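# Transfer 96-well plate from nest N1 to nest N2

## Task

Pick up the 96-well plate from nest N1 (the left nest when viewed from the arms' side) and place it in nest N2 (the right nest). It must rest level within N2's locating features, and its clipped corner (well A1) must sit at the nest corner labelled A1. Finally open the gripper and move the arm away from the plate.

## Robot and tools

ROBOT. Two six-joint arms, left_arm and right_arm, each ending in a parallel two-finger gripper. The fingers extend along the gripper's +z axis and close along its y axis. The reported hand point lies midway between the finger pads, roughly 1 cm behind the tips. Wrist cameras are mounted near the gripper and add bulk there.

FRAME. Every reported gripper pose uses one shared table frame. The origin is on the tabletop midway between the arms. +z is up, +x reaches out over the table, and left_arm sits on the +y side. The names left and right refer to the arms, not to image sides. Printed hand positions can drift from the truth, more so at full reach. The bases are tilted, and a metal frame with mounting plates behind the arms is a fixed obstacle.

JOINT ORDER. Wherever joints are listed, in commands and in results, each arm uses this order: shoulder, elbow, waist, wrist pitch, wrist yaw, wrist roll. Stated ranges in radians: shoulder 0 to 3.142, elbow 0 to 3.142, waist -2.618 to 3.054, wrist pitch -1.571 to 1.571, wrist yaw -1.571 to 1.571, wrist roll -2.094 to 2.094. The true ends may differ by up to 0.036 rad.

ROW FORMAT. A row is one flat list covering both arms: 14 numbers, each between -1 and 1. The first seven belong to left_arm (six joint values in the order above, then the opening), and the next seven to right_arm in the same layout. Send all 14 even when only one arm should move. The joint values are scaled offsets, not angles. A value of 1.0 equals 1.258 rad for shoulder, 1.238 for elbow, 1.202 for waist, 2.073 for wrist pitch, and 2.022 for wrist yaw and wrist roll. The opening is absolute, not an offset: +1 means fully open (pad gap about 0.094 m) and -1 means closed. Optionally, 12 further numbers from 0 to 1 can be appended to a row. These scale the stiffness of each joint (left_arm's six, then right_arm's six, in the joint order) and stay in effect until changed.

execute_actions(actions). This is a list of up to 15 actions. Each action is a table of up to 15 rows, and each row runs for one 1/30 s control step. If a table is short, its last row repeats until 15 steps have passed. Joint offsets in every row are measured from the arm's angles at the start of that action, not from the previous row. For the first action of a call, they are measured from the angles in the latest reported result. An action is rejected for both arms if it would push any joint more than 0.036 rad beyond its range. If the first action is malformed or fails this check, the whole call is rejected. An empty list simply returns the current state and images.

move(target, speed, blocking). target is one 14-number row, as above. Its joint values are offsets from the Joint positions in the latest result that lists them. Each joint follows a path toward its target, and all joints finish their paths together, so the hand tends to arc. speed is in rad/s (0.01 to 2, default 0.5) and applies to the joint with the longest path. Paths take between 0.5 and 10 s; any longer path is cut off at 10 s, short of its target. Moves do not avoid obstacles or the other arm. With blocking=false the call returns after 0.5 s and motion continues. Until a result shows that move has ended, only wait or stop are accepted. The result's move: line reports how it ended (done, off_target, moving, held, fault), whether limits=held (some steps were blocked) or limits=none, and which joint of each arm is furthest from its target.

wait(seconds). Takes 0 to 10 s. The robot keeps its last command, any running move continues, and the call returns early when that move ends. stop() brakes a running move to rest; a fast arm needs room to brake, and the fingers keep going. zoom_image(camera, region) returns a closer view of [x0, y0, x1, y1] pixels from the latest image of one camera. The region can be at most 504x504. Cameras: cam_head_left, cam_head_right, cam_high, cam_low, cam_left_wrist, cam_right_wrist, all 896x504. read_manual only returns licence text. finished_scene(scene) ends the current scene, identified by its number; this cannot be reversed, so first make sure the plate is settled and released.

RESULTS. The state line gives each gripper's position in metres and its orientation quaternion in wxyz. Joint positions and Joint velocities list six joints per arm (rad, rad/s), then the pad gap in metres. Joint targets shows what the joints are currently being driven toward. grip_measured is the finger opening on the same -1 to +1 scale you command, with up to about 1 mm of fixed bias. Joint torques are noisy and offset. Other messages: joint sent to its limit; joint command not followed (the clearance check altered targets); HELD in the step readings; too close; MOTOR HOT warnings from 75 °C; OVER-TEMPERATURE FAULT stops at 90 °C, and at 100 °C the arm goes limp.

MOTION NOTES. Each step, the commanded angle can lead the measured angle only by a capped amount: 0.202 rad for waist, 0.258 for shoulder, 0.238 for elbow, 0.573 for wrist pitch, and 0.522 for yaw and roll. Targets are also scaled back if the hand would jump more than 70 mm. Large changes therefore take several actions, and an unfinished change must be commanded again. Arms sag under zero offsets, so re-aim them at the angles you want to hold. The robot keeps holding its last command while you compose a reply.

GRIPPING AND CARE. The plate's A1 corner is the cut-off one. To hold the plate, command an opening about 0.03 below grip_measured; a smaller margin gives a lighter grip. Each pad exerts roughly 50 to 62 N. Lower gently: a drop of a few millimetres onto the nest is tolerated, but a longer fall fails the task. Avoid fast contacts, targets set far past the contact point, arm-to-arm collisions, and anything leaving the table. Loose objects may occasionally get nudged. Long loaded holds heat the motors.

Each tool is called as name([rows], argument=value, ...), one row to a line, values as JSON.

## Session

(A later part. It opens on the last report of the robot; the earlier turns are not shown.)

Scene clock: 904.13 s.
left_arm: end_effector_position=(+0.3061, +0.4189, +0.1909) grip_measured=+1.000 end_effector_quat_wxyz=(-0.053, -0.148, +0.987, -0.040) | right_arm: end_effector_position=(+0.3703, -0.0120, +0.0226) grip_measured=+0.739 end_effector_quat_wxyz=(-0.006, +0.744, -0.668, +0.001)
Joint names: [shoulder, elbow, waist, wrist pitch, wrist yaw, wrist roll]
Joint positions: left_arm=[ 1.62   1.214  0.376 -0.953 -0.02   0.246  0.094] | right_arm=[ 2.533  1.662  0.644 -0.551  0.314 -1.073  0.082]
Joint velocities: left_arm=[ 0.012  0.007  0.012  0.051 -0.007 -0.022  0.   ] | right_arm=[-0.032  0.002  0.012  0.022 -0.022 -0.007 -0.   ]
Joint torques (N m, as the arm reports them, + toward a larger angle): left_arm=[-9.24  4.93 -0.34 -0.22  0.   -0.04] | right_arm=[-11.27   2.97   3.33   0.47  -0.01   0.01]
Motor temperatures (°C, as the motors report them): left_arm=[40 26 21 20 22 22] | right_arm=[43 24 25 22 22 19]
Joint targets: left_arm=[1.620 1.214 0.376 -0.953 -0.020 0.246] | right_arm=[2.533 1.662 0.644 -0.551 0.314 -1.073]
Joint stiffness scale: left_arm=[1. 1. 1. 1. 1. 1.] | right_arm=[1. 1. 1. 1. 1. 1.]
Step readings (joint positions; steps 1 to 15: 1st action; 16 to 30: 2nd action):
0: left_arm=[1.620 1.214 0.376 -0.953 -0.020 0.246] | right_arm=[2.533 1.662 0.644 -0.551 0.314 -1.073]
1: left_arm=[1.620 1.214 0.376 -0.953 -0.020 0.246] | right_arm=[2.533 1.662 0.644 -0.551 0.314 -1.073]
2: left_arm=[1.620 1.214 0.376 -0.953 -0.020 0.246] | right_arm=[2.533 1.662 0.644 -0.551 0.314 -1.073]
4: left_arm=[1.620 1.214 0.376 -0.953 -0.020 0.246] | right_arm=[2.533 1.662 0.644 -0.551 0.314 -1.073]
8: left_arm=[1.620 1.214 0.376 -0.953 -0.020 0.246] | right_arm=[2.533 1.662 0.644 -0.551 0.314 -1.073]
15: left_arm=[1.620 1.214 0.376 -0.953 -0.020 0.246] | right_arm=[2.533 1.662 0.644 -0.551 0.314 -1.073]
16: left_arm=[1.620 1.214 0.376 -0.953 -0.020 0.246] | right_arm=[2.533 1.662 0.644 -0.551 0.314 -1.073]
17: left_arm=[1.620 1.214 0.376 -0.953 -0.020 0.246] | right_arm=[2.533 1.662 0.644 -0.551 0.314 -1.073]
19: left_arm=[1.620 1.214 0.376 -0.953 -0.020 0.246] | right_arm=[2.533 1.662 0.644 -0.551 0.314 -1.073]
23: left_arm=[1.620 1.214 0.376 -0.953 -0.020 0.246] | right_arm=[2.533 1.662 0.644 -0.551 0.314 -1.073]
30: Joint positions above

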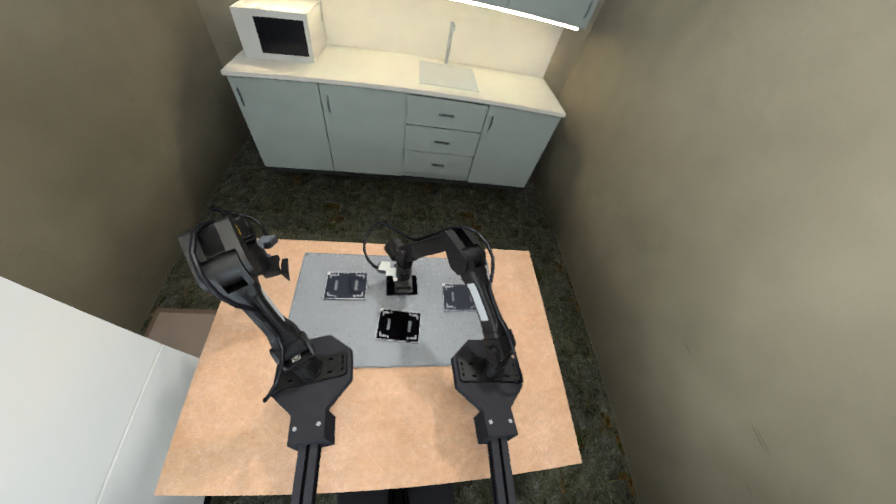

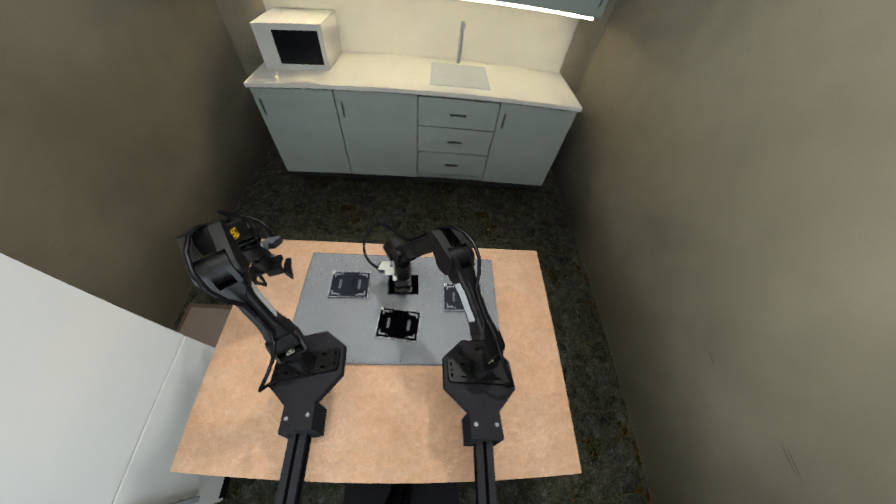

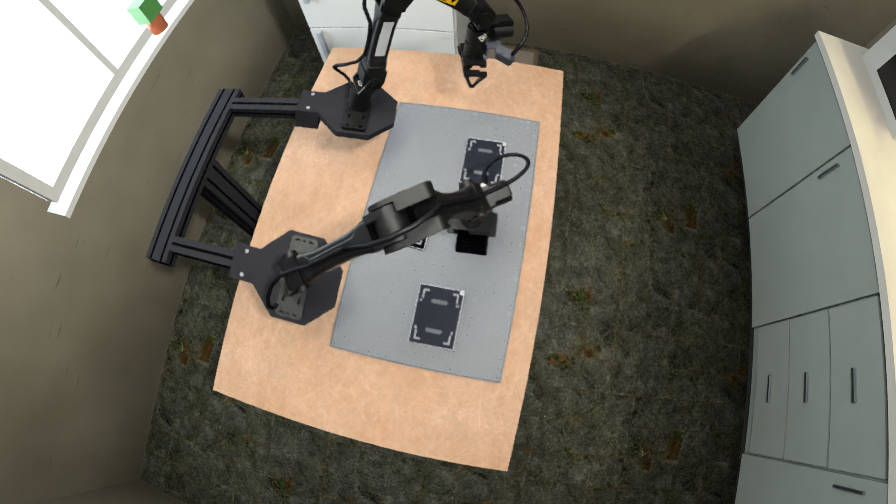

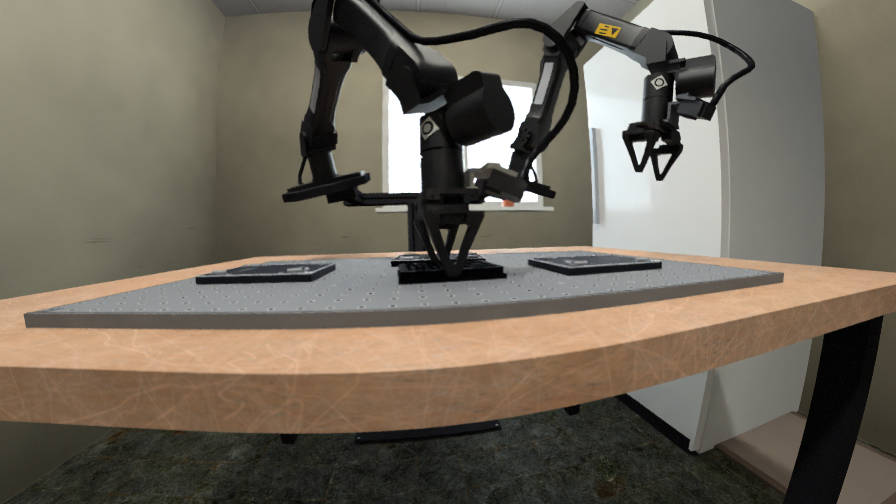

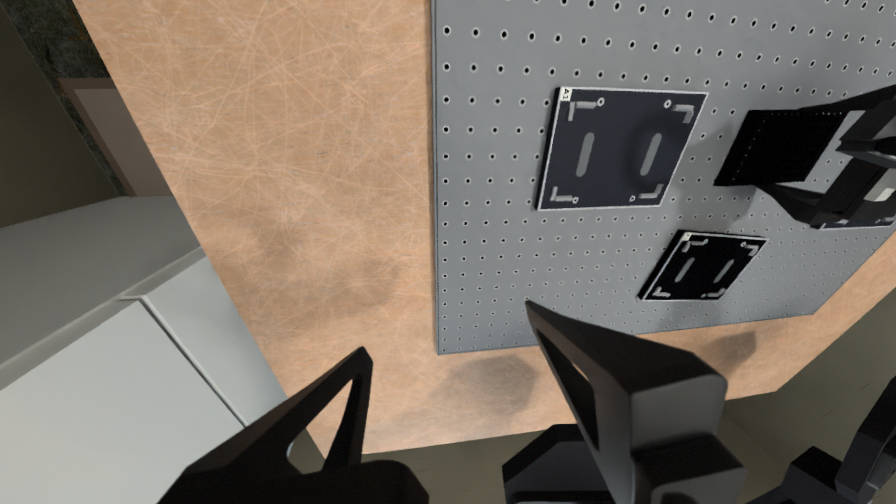

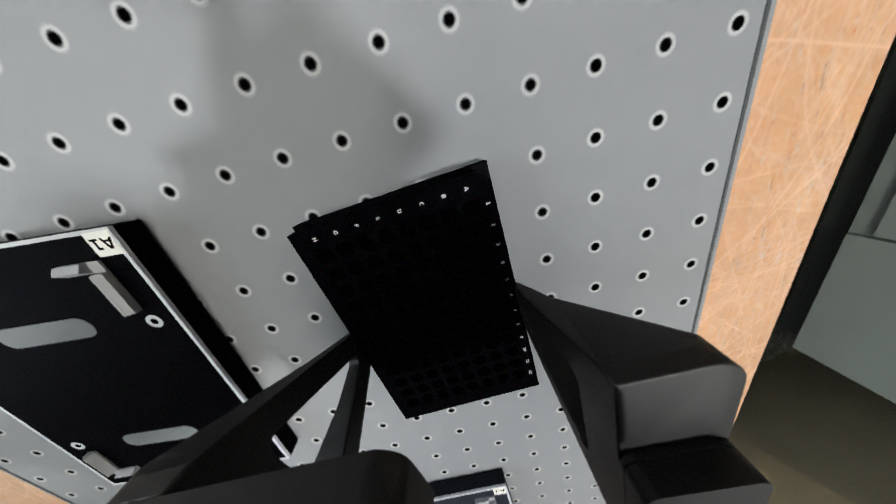

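execute_actions([
  [[0,0,0,0,0,0,1,-0.01,0.006,0.012,0,0,0,0.71],[0,0,0,0,0,0,1,-0.02,0.006,0.018,0,0,0,0.71]],
])

move(target=[0,0,0,0,0,0,1,-0.144,0.008,0.055,-0.087,0,0.027,0.71], speed=0.12)

Scene clock: 916.50 s.
left_arm: end_effector_position=(+0.3061, +0.4189, +0.1909) grip_measured=+1.000 end_effector_quat_wxyz=(-0.053, -0.148, +0.987, -0.040) | right_arm: end_effector_position=(+0.3703, -0.0120, +0.0226) grip_measured=+0.739 end_effector_quat_wxyz=(-0.006, +0.744, -0.668, +0.001)
Joint names: [shoulder, elbow, waist, wrist pitch, wrist yaw, wrist roll]
Joint positions: left_arm=[ 1.62   1.214  0.376 -0.953 -0.02   0.246  0.094] | right_arm=[ 2.533  1.662  0.644 -0.551  0.314 -1.073  0.082]
Joint velocities: left_arm=[-0.012  0.017 -0.007  0.022 -0.037 -0.066  0.   ] | right_arm=[ 0.002  0.002  0.007 -0.022 -0.022  0.081  0.   ]
Joint torques (N m, as the arm reports them, + toward a larger angle): left_arm=[-9.24  4.93 -0.34 -0.22  0.   -0.04] | right_arm=[-13.23   3.48   4.88   0.47  -0.01   0.02]
Motor temperatures (°C, as the motors report them): left_arm=[40 26 21 20 22 22] | right_arm=[43 24 25 22 22 19]
Joint targets: left_arm=[1.620 1.214 0.376 -0.953 -0.020 0.246] | right_arm=[2.508 1.670 0.665 -0.551 0.314 -1.073]
Joint stiffness scale: left_arm=[1. 1. 1. 1. 1. 1.] | right_arm=[1. 1. 1. 1. 1. 1.]
Step readings (joint positions):
0: left_arm=[1.620 1.214 0.376 -0.953 -0.020 0.246] | right_arm=[2.533 1.662 0.644 -0.551 0.314 -1.073]
1: left_arm=[1.620 1.214 0.376 -0.953 -0.020 0.246] | right_arm=[2.533 1.662 0.644 -0.551 0.314 -1.073]
2: left_arm=[1.620 1.214 0.376 -0.953 -0.020 0.246] | right_arm=[2.533 1.662 0.644 -0.551 0.314 -1.073]
4: left_arm=[1.620 1.214 0.376 -0.953 -0.020 0.246] | right_arm=[2.533 1.662 0.644 -0.551 0.314 -1.073]
8: left_arm=[1.620 1.214 0.376 -0.953 -0.020 0.246] | right_arm=[2.533 1.662 0.644 -0.551 0.314 -1.073]
15: Joint positions above

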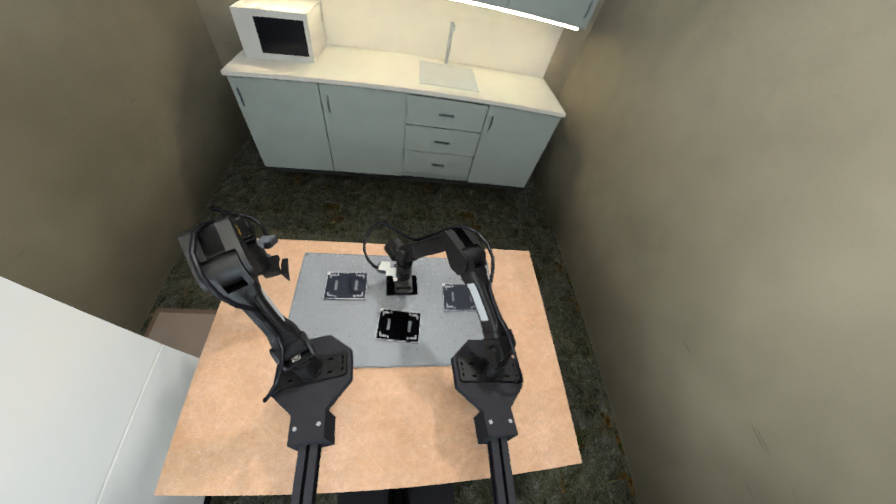

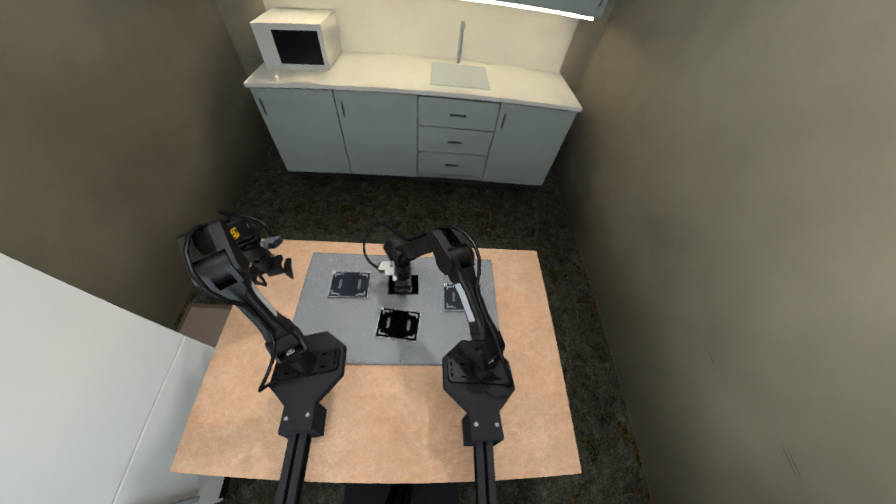

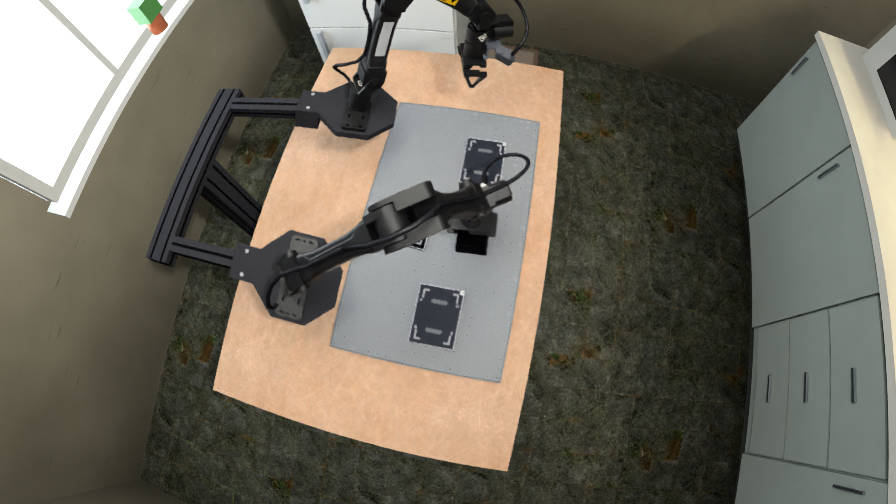

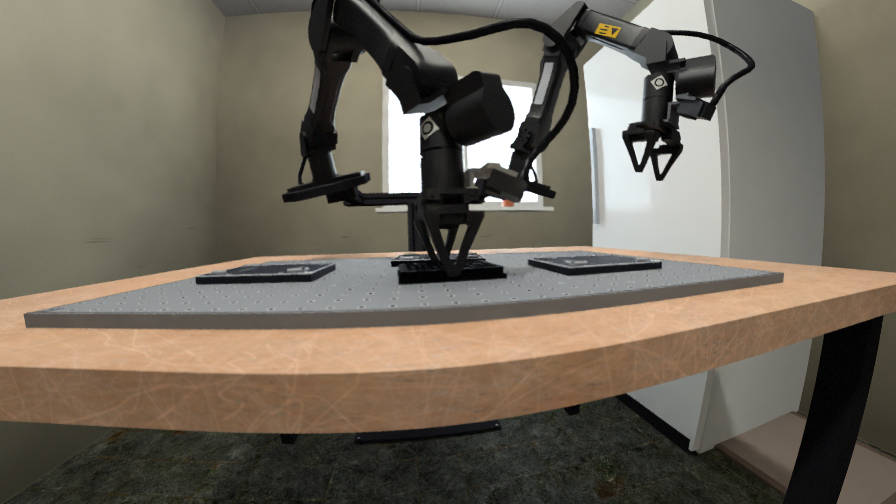

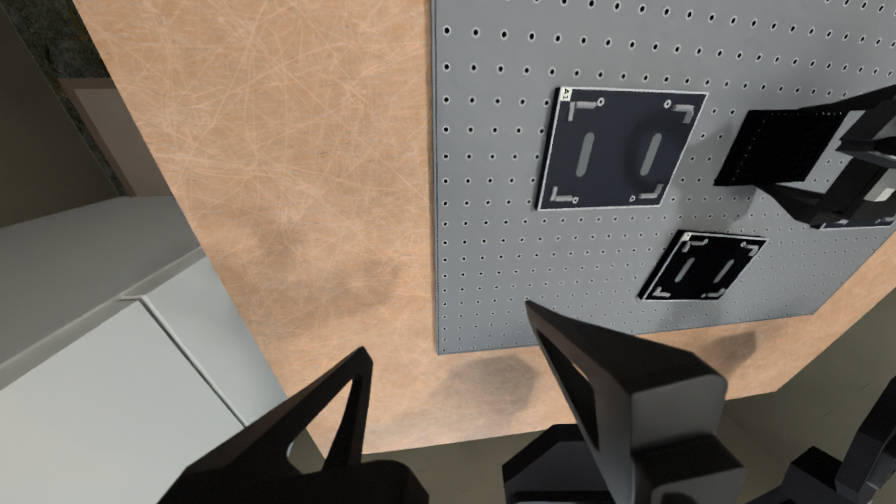

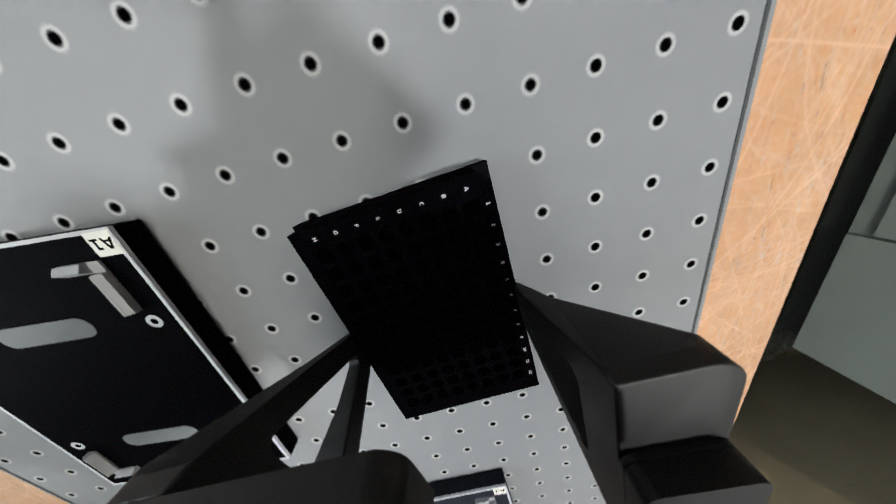

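Scene clock: 918.57 s.
left_arm: end_effector_position=(+0.3061, +0.4189, +0.1909) grip_measured=+1.000 end_effector_quat_wxyz=(-0.053, -0.148, +0.987, -0.040) | right_arm: end_effector_position=(+0.3699, -0.0114, +0.0880) grip_measured=+0.734 end_effector_quat_wxyz=(-0.003, +0.746, -0.666, -0.003)
Joint names: [shoulder, elbow, waist, wrist pitch, wrist yaw, wrist roll]
Joint positions: left_arm=[ 1.62   1.214  0.376 -0.953 -0.02   0.246  0.094] | right_arm=[ 2.384  1.662  0.689 -0.722  0.314 -1.028  0.081]
Joint velocities: left_arm=[-0.017 -0.002  0.007 -0.095  0.022 -0.022  0.   ] | right_arm=[-0.007 -0.017 -0.002 -0.007 -0.051 -0.081 -0.   ]
Joint torques (N m, as the arm reports them, + toward a larger angle): left_arm=[-9.24  4.92 -0.34 -0.22  0.   -0.04] | right_arm=[-13.67   4.02   4.72   0.36   0.     0.12]
Motor temperatures (°C, as the motors report them): left_arm=[40 26 21 20 22 22] | right_arm=[43 24 26 22 22 19]
Joint targets: left_arm=[1.620 1.214 0.376 -0.953 -0.020 0.246] | right_arm=[2.351 1.672 0.710 -0.732 0.314 -1.018]
Joint stiffness scale: left_arm=[1. 1. 1. 1. 1. 1.] | right_arm=[1. 1. 1. 1. 1. 1.]
move: off_target (right_arm); limits=none; left_arm: farthest joint: the waist, 0.000 radians from its target (0.000 radians at the start); right_arm: farthest joint: the shoulder, 0.033 radians from its target (0.181 radians at the start)

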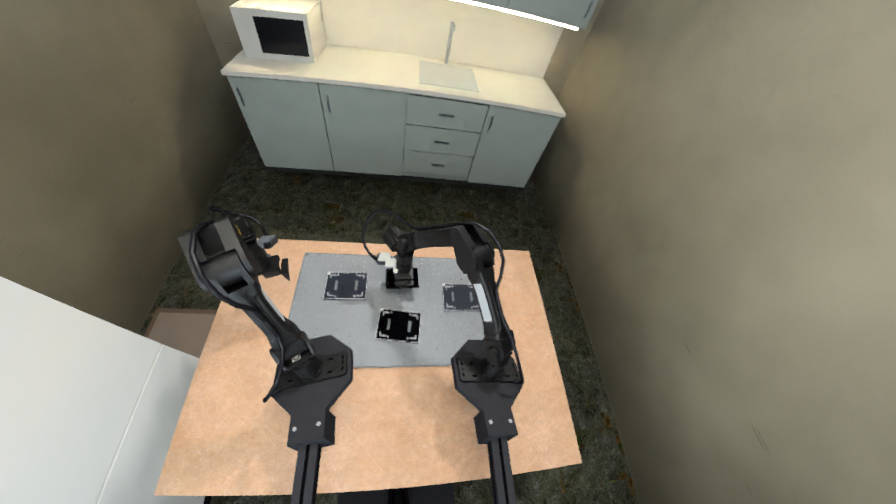

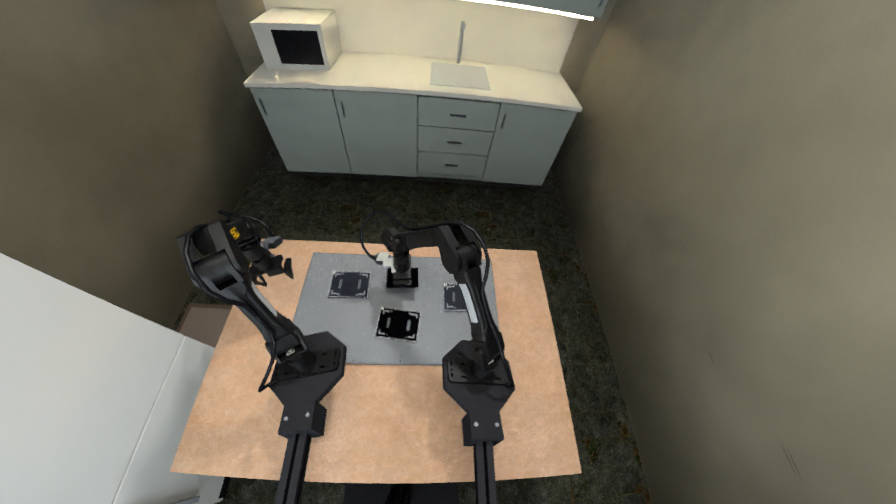

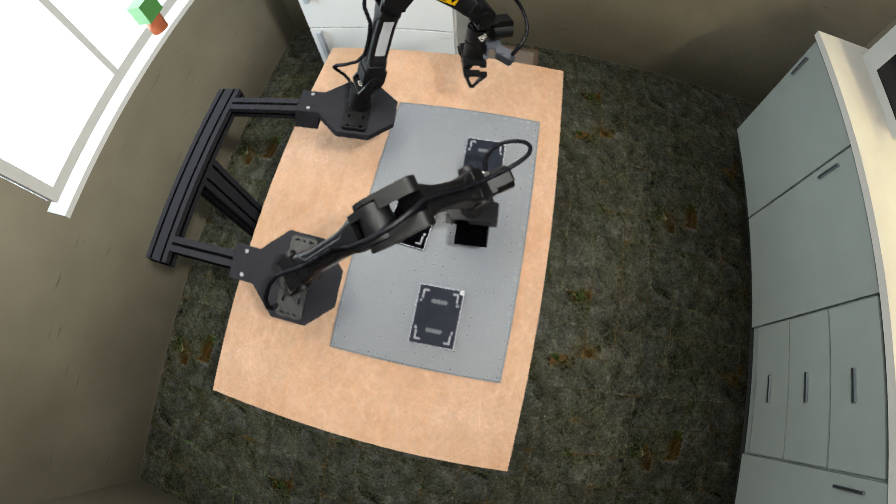

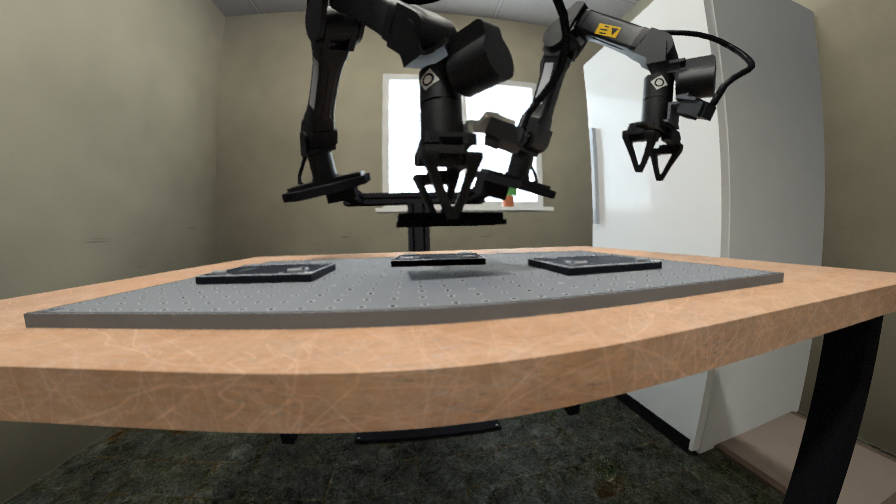

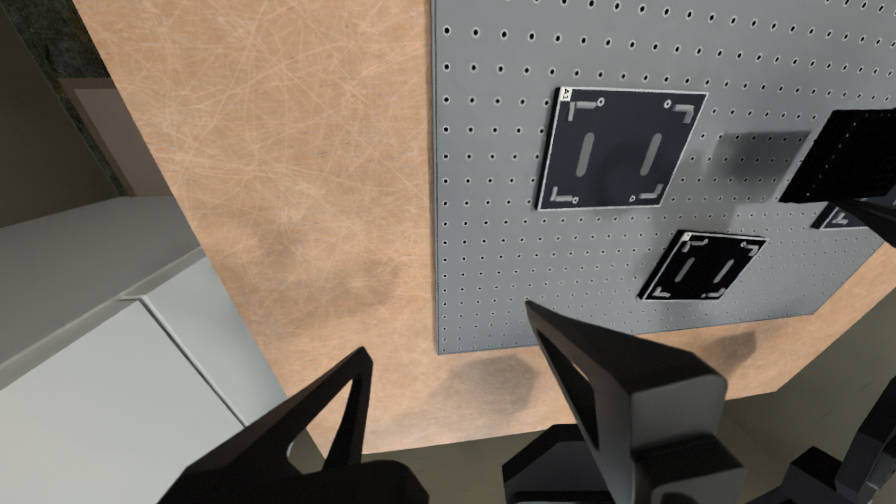

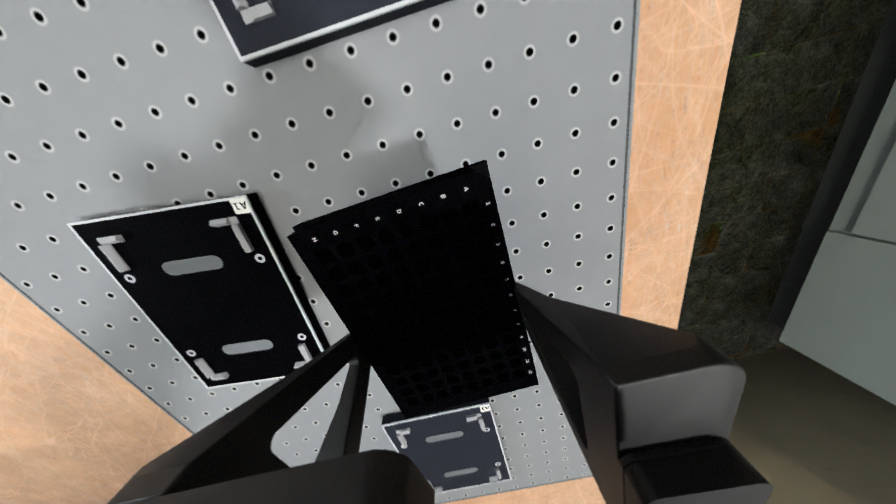

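move(target=[0,0,0,0,0,0,1,-0.384,-0.449,-0.501,0.125,-0.061,-0.291,0.71], speed=0.35)

Scene clock: 964.23 s.
left_arm: end_effector_position=(+0.3061, +0.4189, +0.1909) grip_measured=+1.000 end_effector_quat_wxyz=(-0.053, -0.148, +0.987, -0.040) | right_arm: end_effector_position=(+0.3768, -0.2723, +0.0898) grip_measured=+0.734 end_effector_quat_wxyz=(+0.003, +0.735, -0.678, +0.004)
Joint names: [shoulder, elbow, waist, wrist pitch, wrist yaw, wrist roll]
Joint positions: left_arm=[ 1.62   1.214  0.376 -0.953 -0.02   0.246  0.094] | right_arm=[ 1.932  1.121  0.084 -0.474  0.206 -1.607  0.081]
Joint velocities: left_arm=[-0.002  0.007 -0.007 -0.095  0.051  0.007  0.   ] | right_arm=[-0.007  0.022  0.022 -0.051  0.051  0.037 -0.001]
Joint torques (N m, as the arm reports them, + toward a larger angle): left_arm=[-9.24  4.92 -0.34 -0.22  0.   -0.04] | right_arm=[-11.34   1.84   1.62   0.61  -0.13  -0.09]
Motor temperatures (°C, as the motors report them): left_arm=[40 26 21 20 22 22] | right_arm=[47 24 26 22 22 19]
Joint targets: left_arm=[1.620 1.214 0.376 -0.953 -0.020 0.246] | right_arm=[1.901 1.107 0.087 -0.463 0.191 -1.616]
Joint stiffness scale: left_arm=[1. 1. 1. 1. 1. 1.] | right_arm=[1. 1. 1. 1. 1. 1.]
move: off_target (right_arm); limits=none; left_arm: farthest joint: the waist, 0.000 radians from its target (0.000 radians at the start); right_arm: farthest joint: the shoulder, 0.031 radians from its target (0.483 radians at the start)

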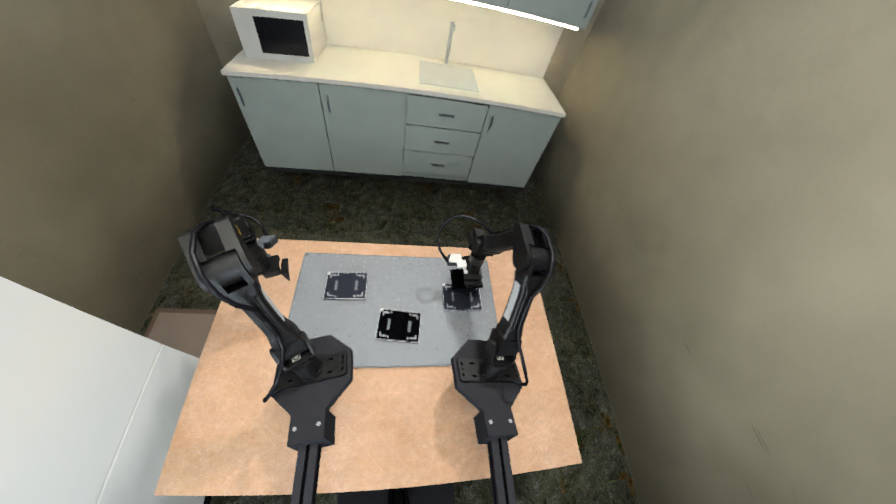

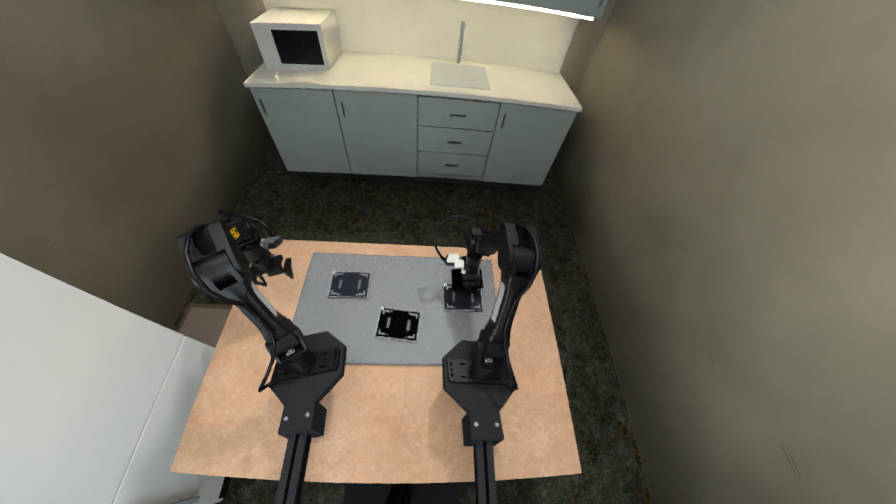

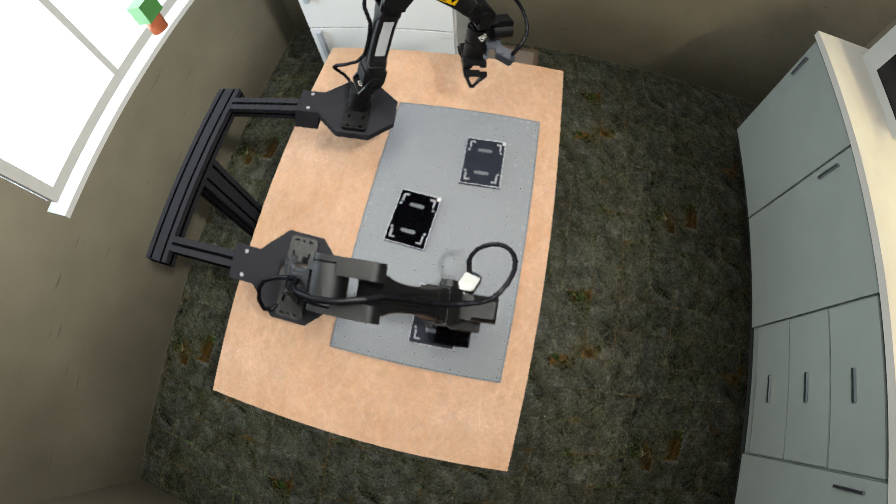

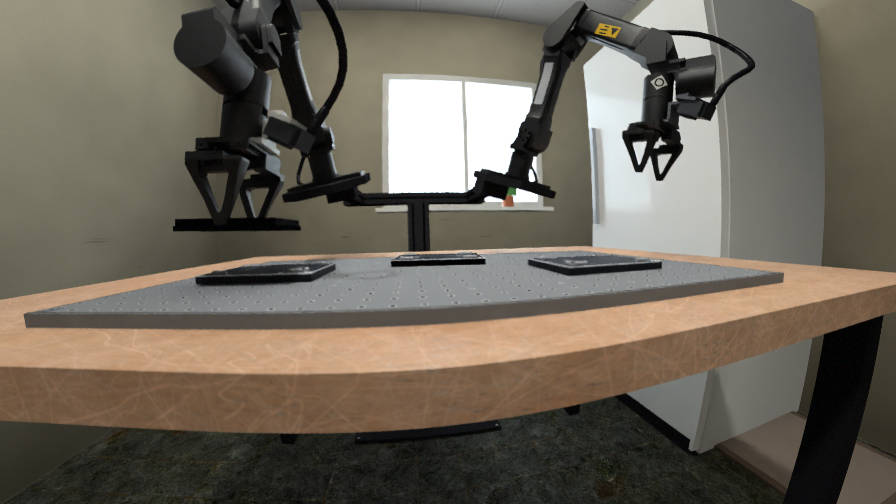

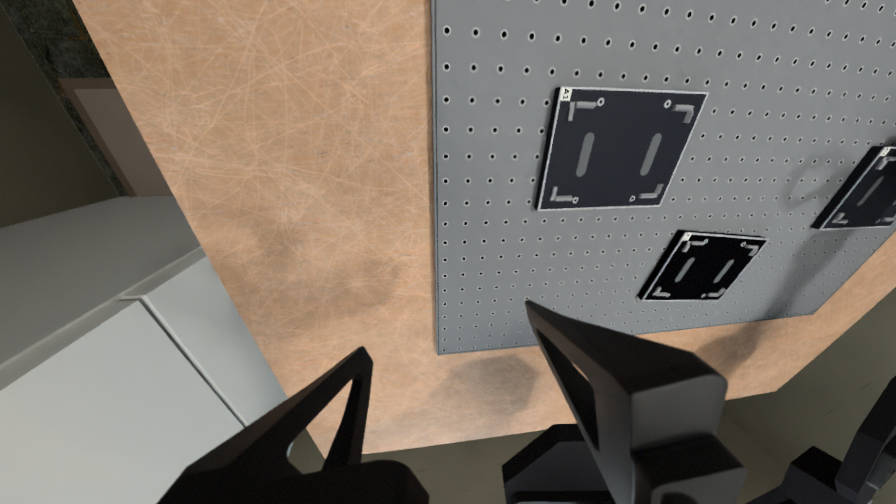

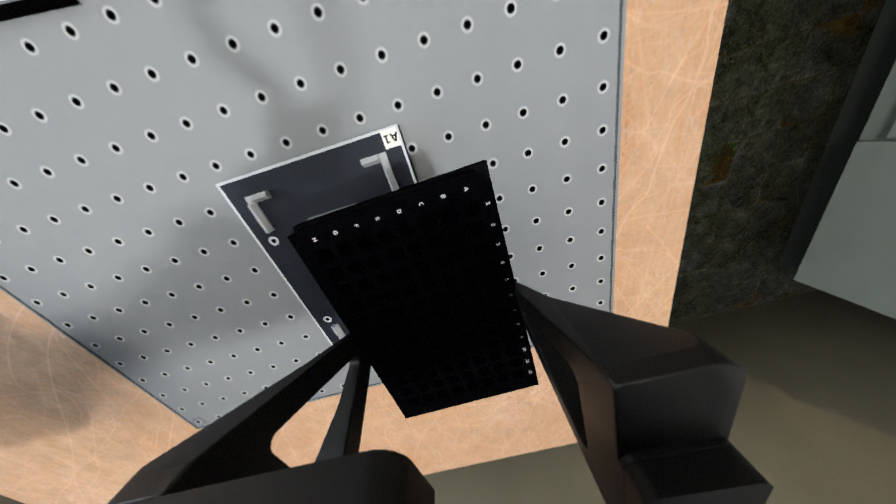

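move(target=[0,0,0,0,0,0,1,-0.042,-0.208,0.052,0.107,0.002,0.022,0.71], speed=0.25)

Scene clock: 1000.97 s.
left_arm: end_effector_position=(+0.3061, +0.4189, +0.1909) grip_measured=+1.000 end_effector_quat_wxyz=(-0.053, -0.148, +0.987, -0.040) | right_arm: end_effector_position=(+0.3240, -0.2532, +0.0648) grip_measured=+0.734 end_effector_quat_wxyz=(-0.000, +0.738, -0.674, +0.000)
Joint names: [shoulder, elbow, waist, wrist pitch, wrist yaw, wrist roll]
Joint positions: left_arm=[ 1.62   1.214  0.376 -0.953 -0.02   0.246  0.094] | right_arm=[ 1.911  0.878  0.131 -0.263  0.209 -1.572  0.081]
Joint velocities: left_arm=[ 0.007  0.002 -0.002 -0.022  0.051  0.007  0.   ] | right_arm=[ 0.007  0.002 -0.002 -0.051  0.051  0.066  0.001]
Joint torques (N m, as the arm reports them, + toward a larger angle): left_arm=[-9.23  4.93 -0.34 -0.22  0.   -0.04] | right_arm=[-10.29   1.07   2.48   0.61   0.     0.11]
Motor temperatures (°C, as the motors report them): left_arm=[40 26 21 20 22 22] | right_arm=[45 23 25 22 22 19]
Joint targets: left_arm=[1.620 1.214 0.376 -0.953 -0.020 0.246] | right_arm=[1.880 0.864 0.146 -0.252 0.210 -1.562]
Joint stiffness scale: left_arm=[1. 1. 1. 1. 1. 1.] | right_arm=[1. 1. 1. 1. 1. 1.]
move: off_target (right_arm); limits=none; left_arm: farthest joint: the waist, 0.000 radians from its target (0.000 radians at the start); right_arm: farthest joint: the shoulder, 0.032 radians from its target (0.053 radians at the start)

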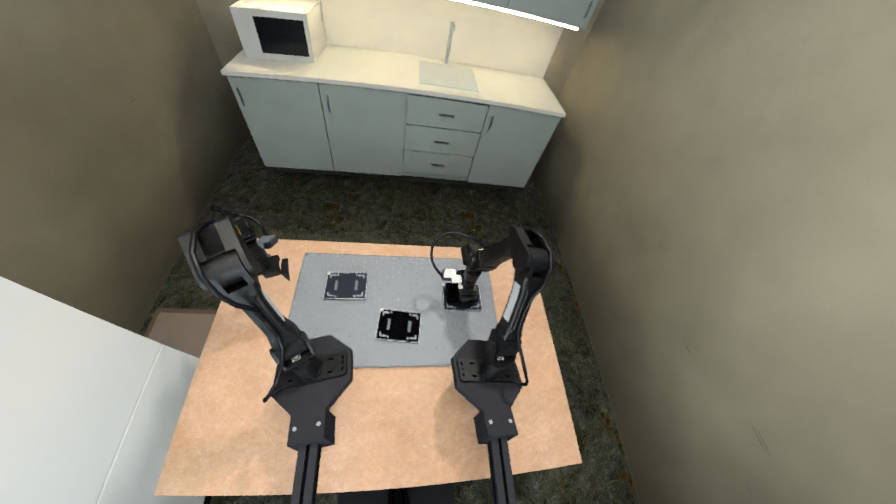

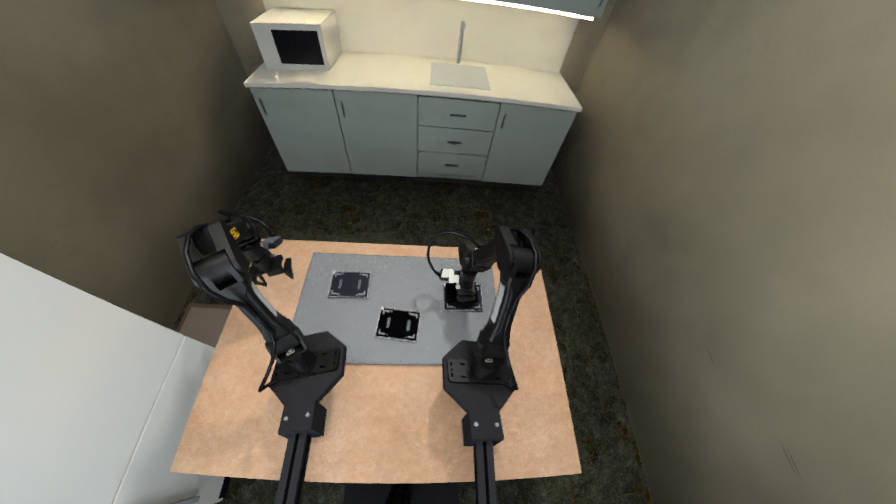

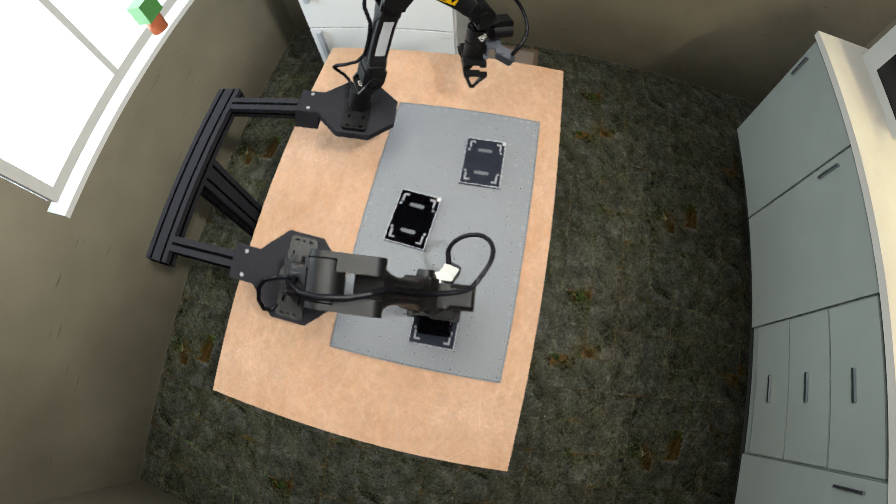

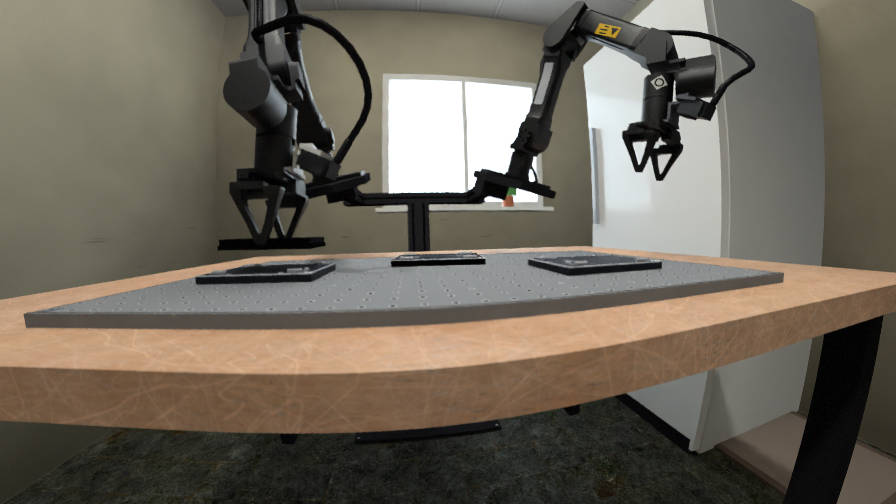

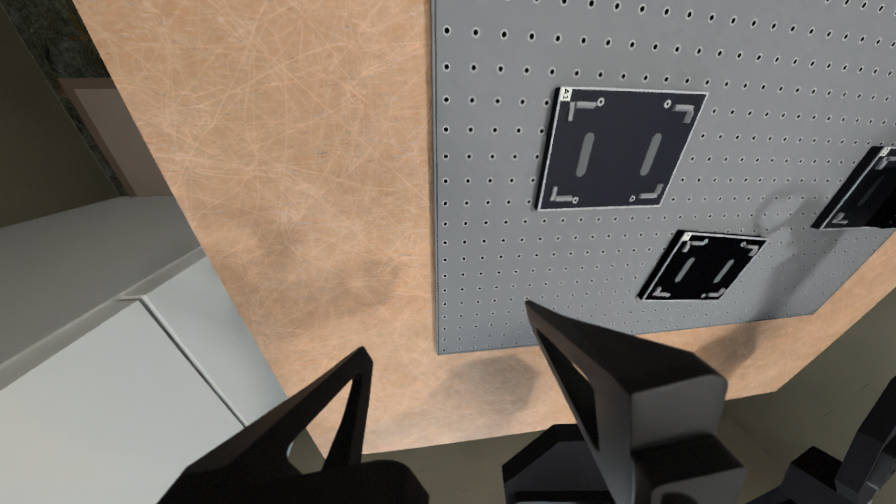

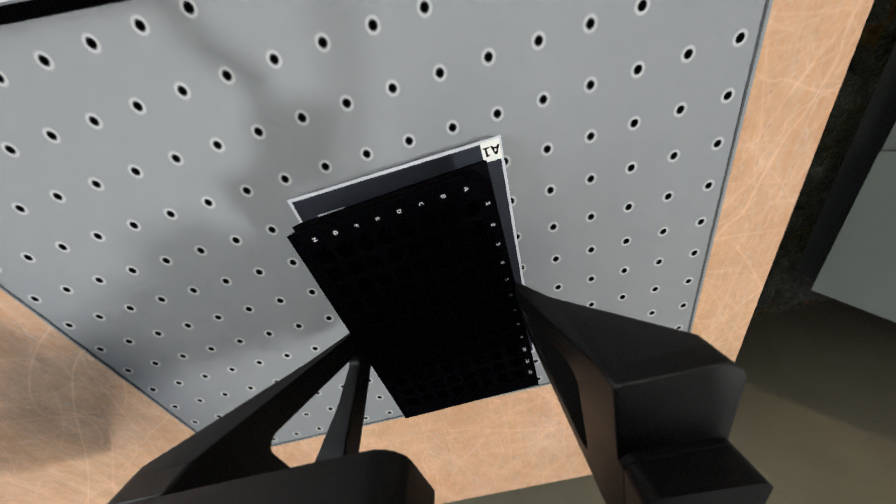

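zoom_image(camera="cam_right_wrist", region=[260,110,560,280])

zoom_image(camera="cam_low", region=[170,190,370,302])

Region (260, 110, 560, 280) of cam_right_wrist's 896x504 image, scaled by 1.680, with more detail than that image has; it fills the top 286 rows of this view, and the rest is white.

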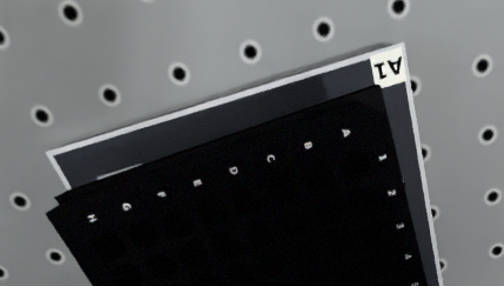

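Region (170, 190, 370, 302) of cam_low's 896x504 image, scaled by 2.520, with more detail than that image has; it fills the top 282 rows of this view, and the rest is white.

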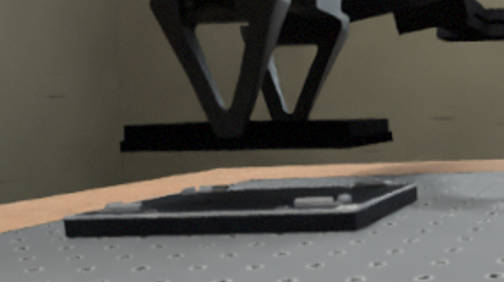

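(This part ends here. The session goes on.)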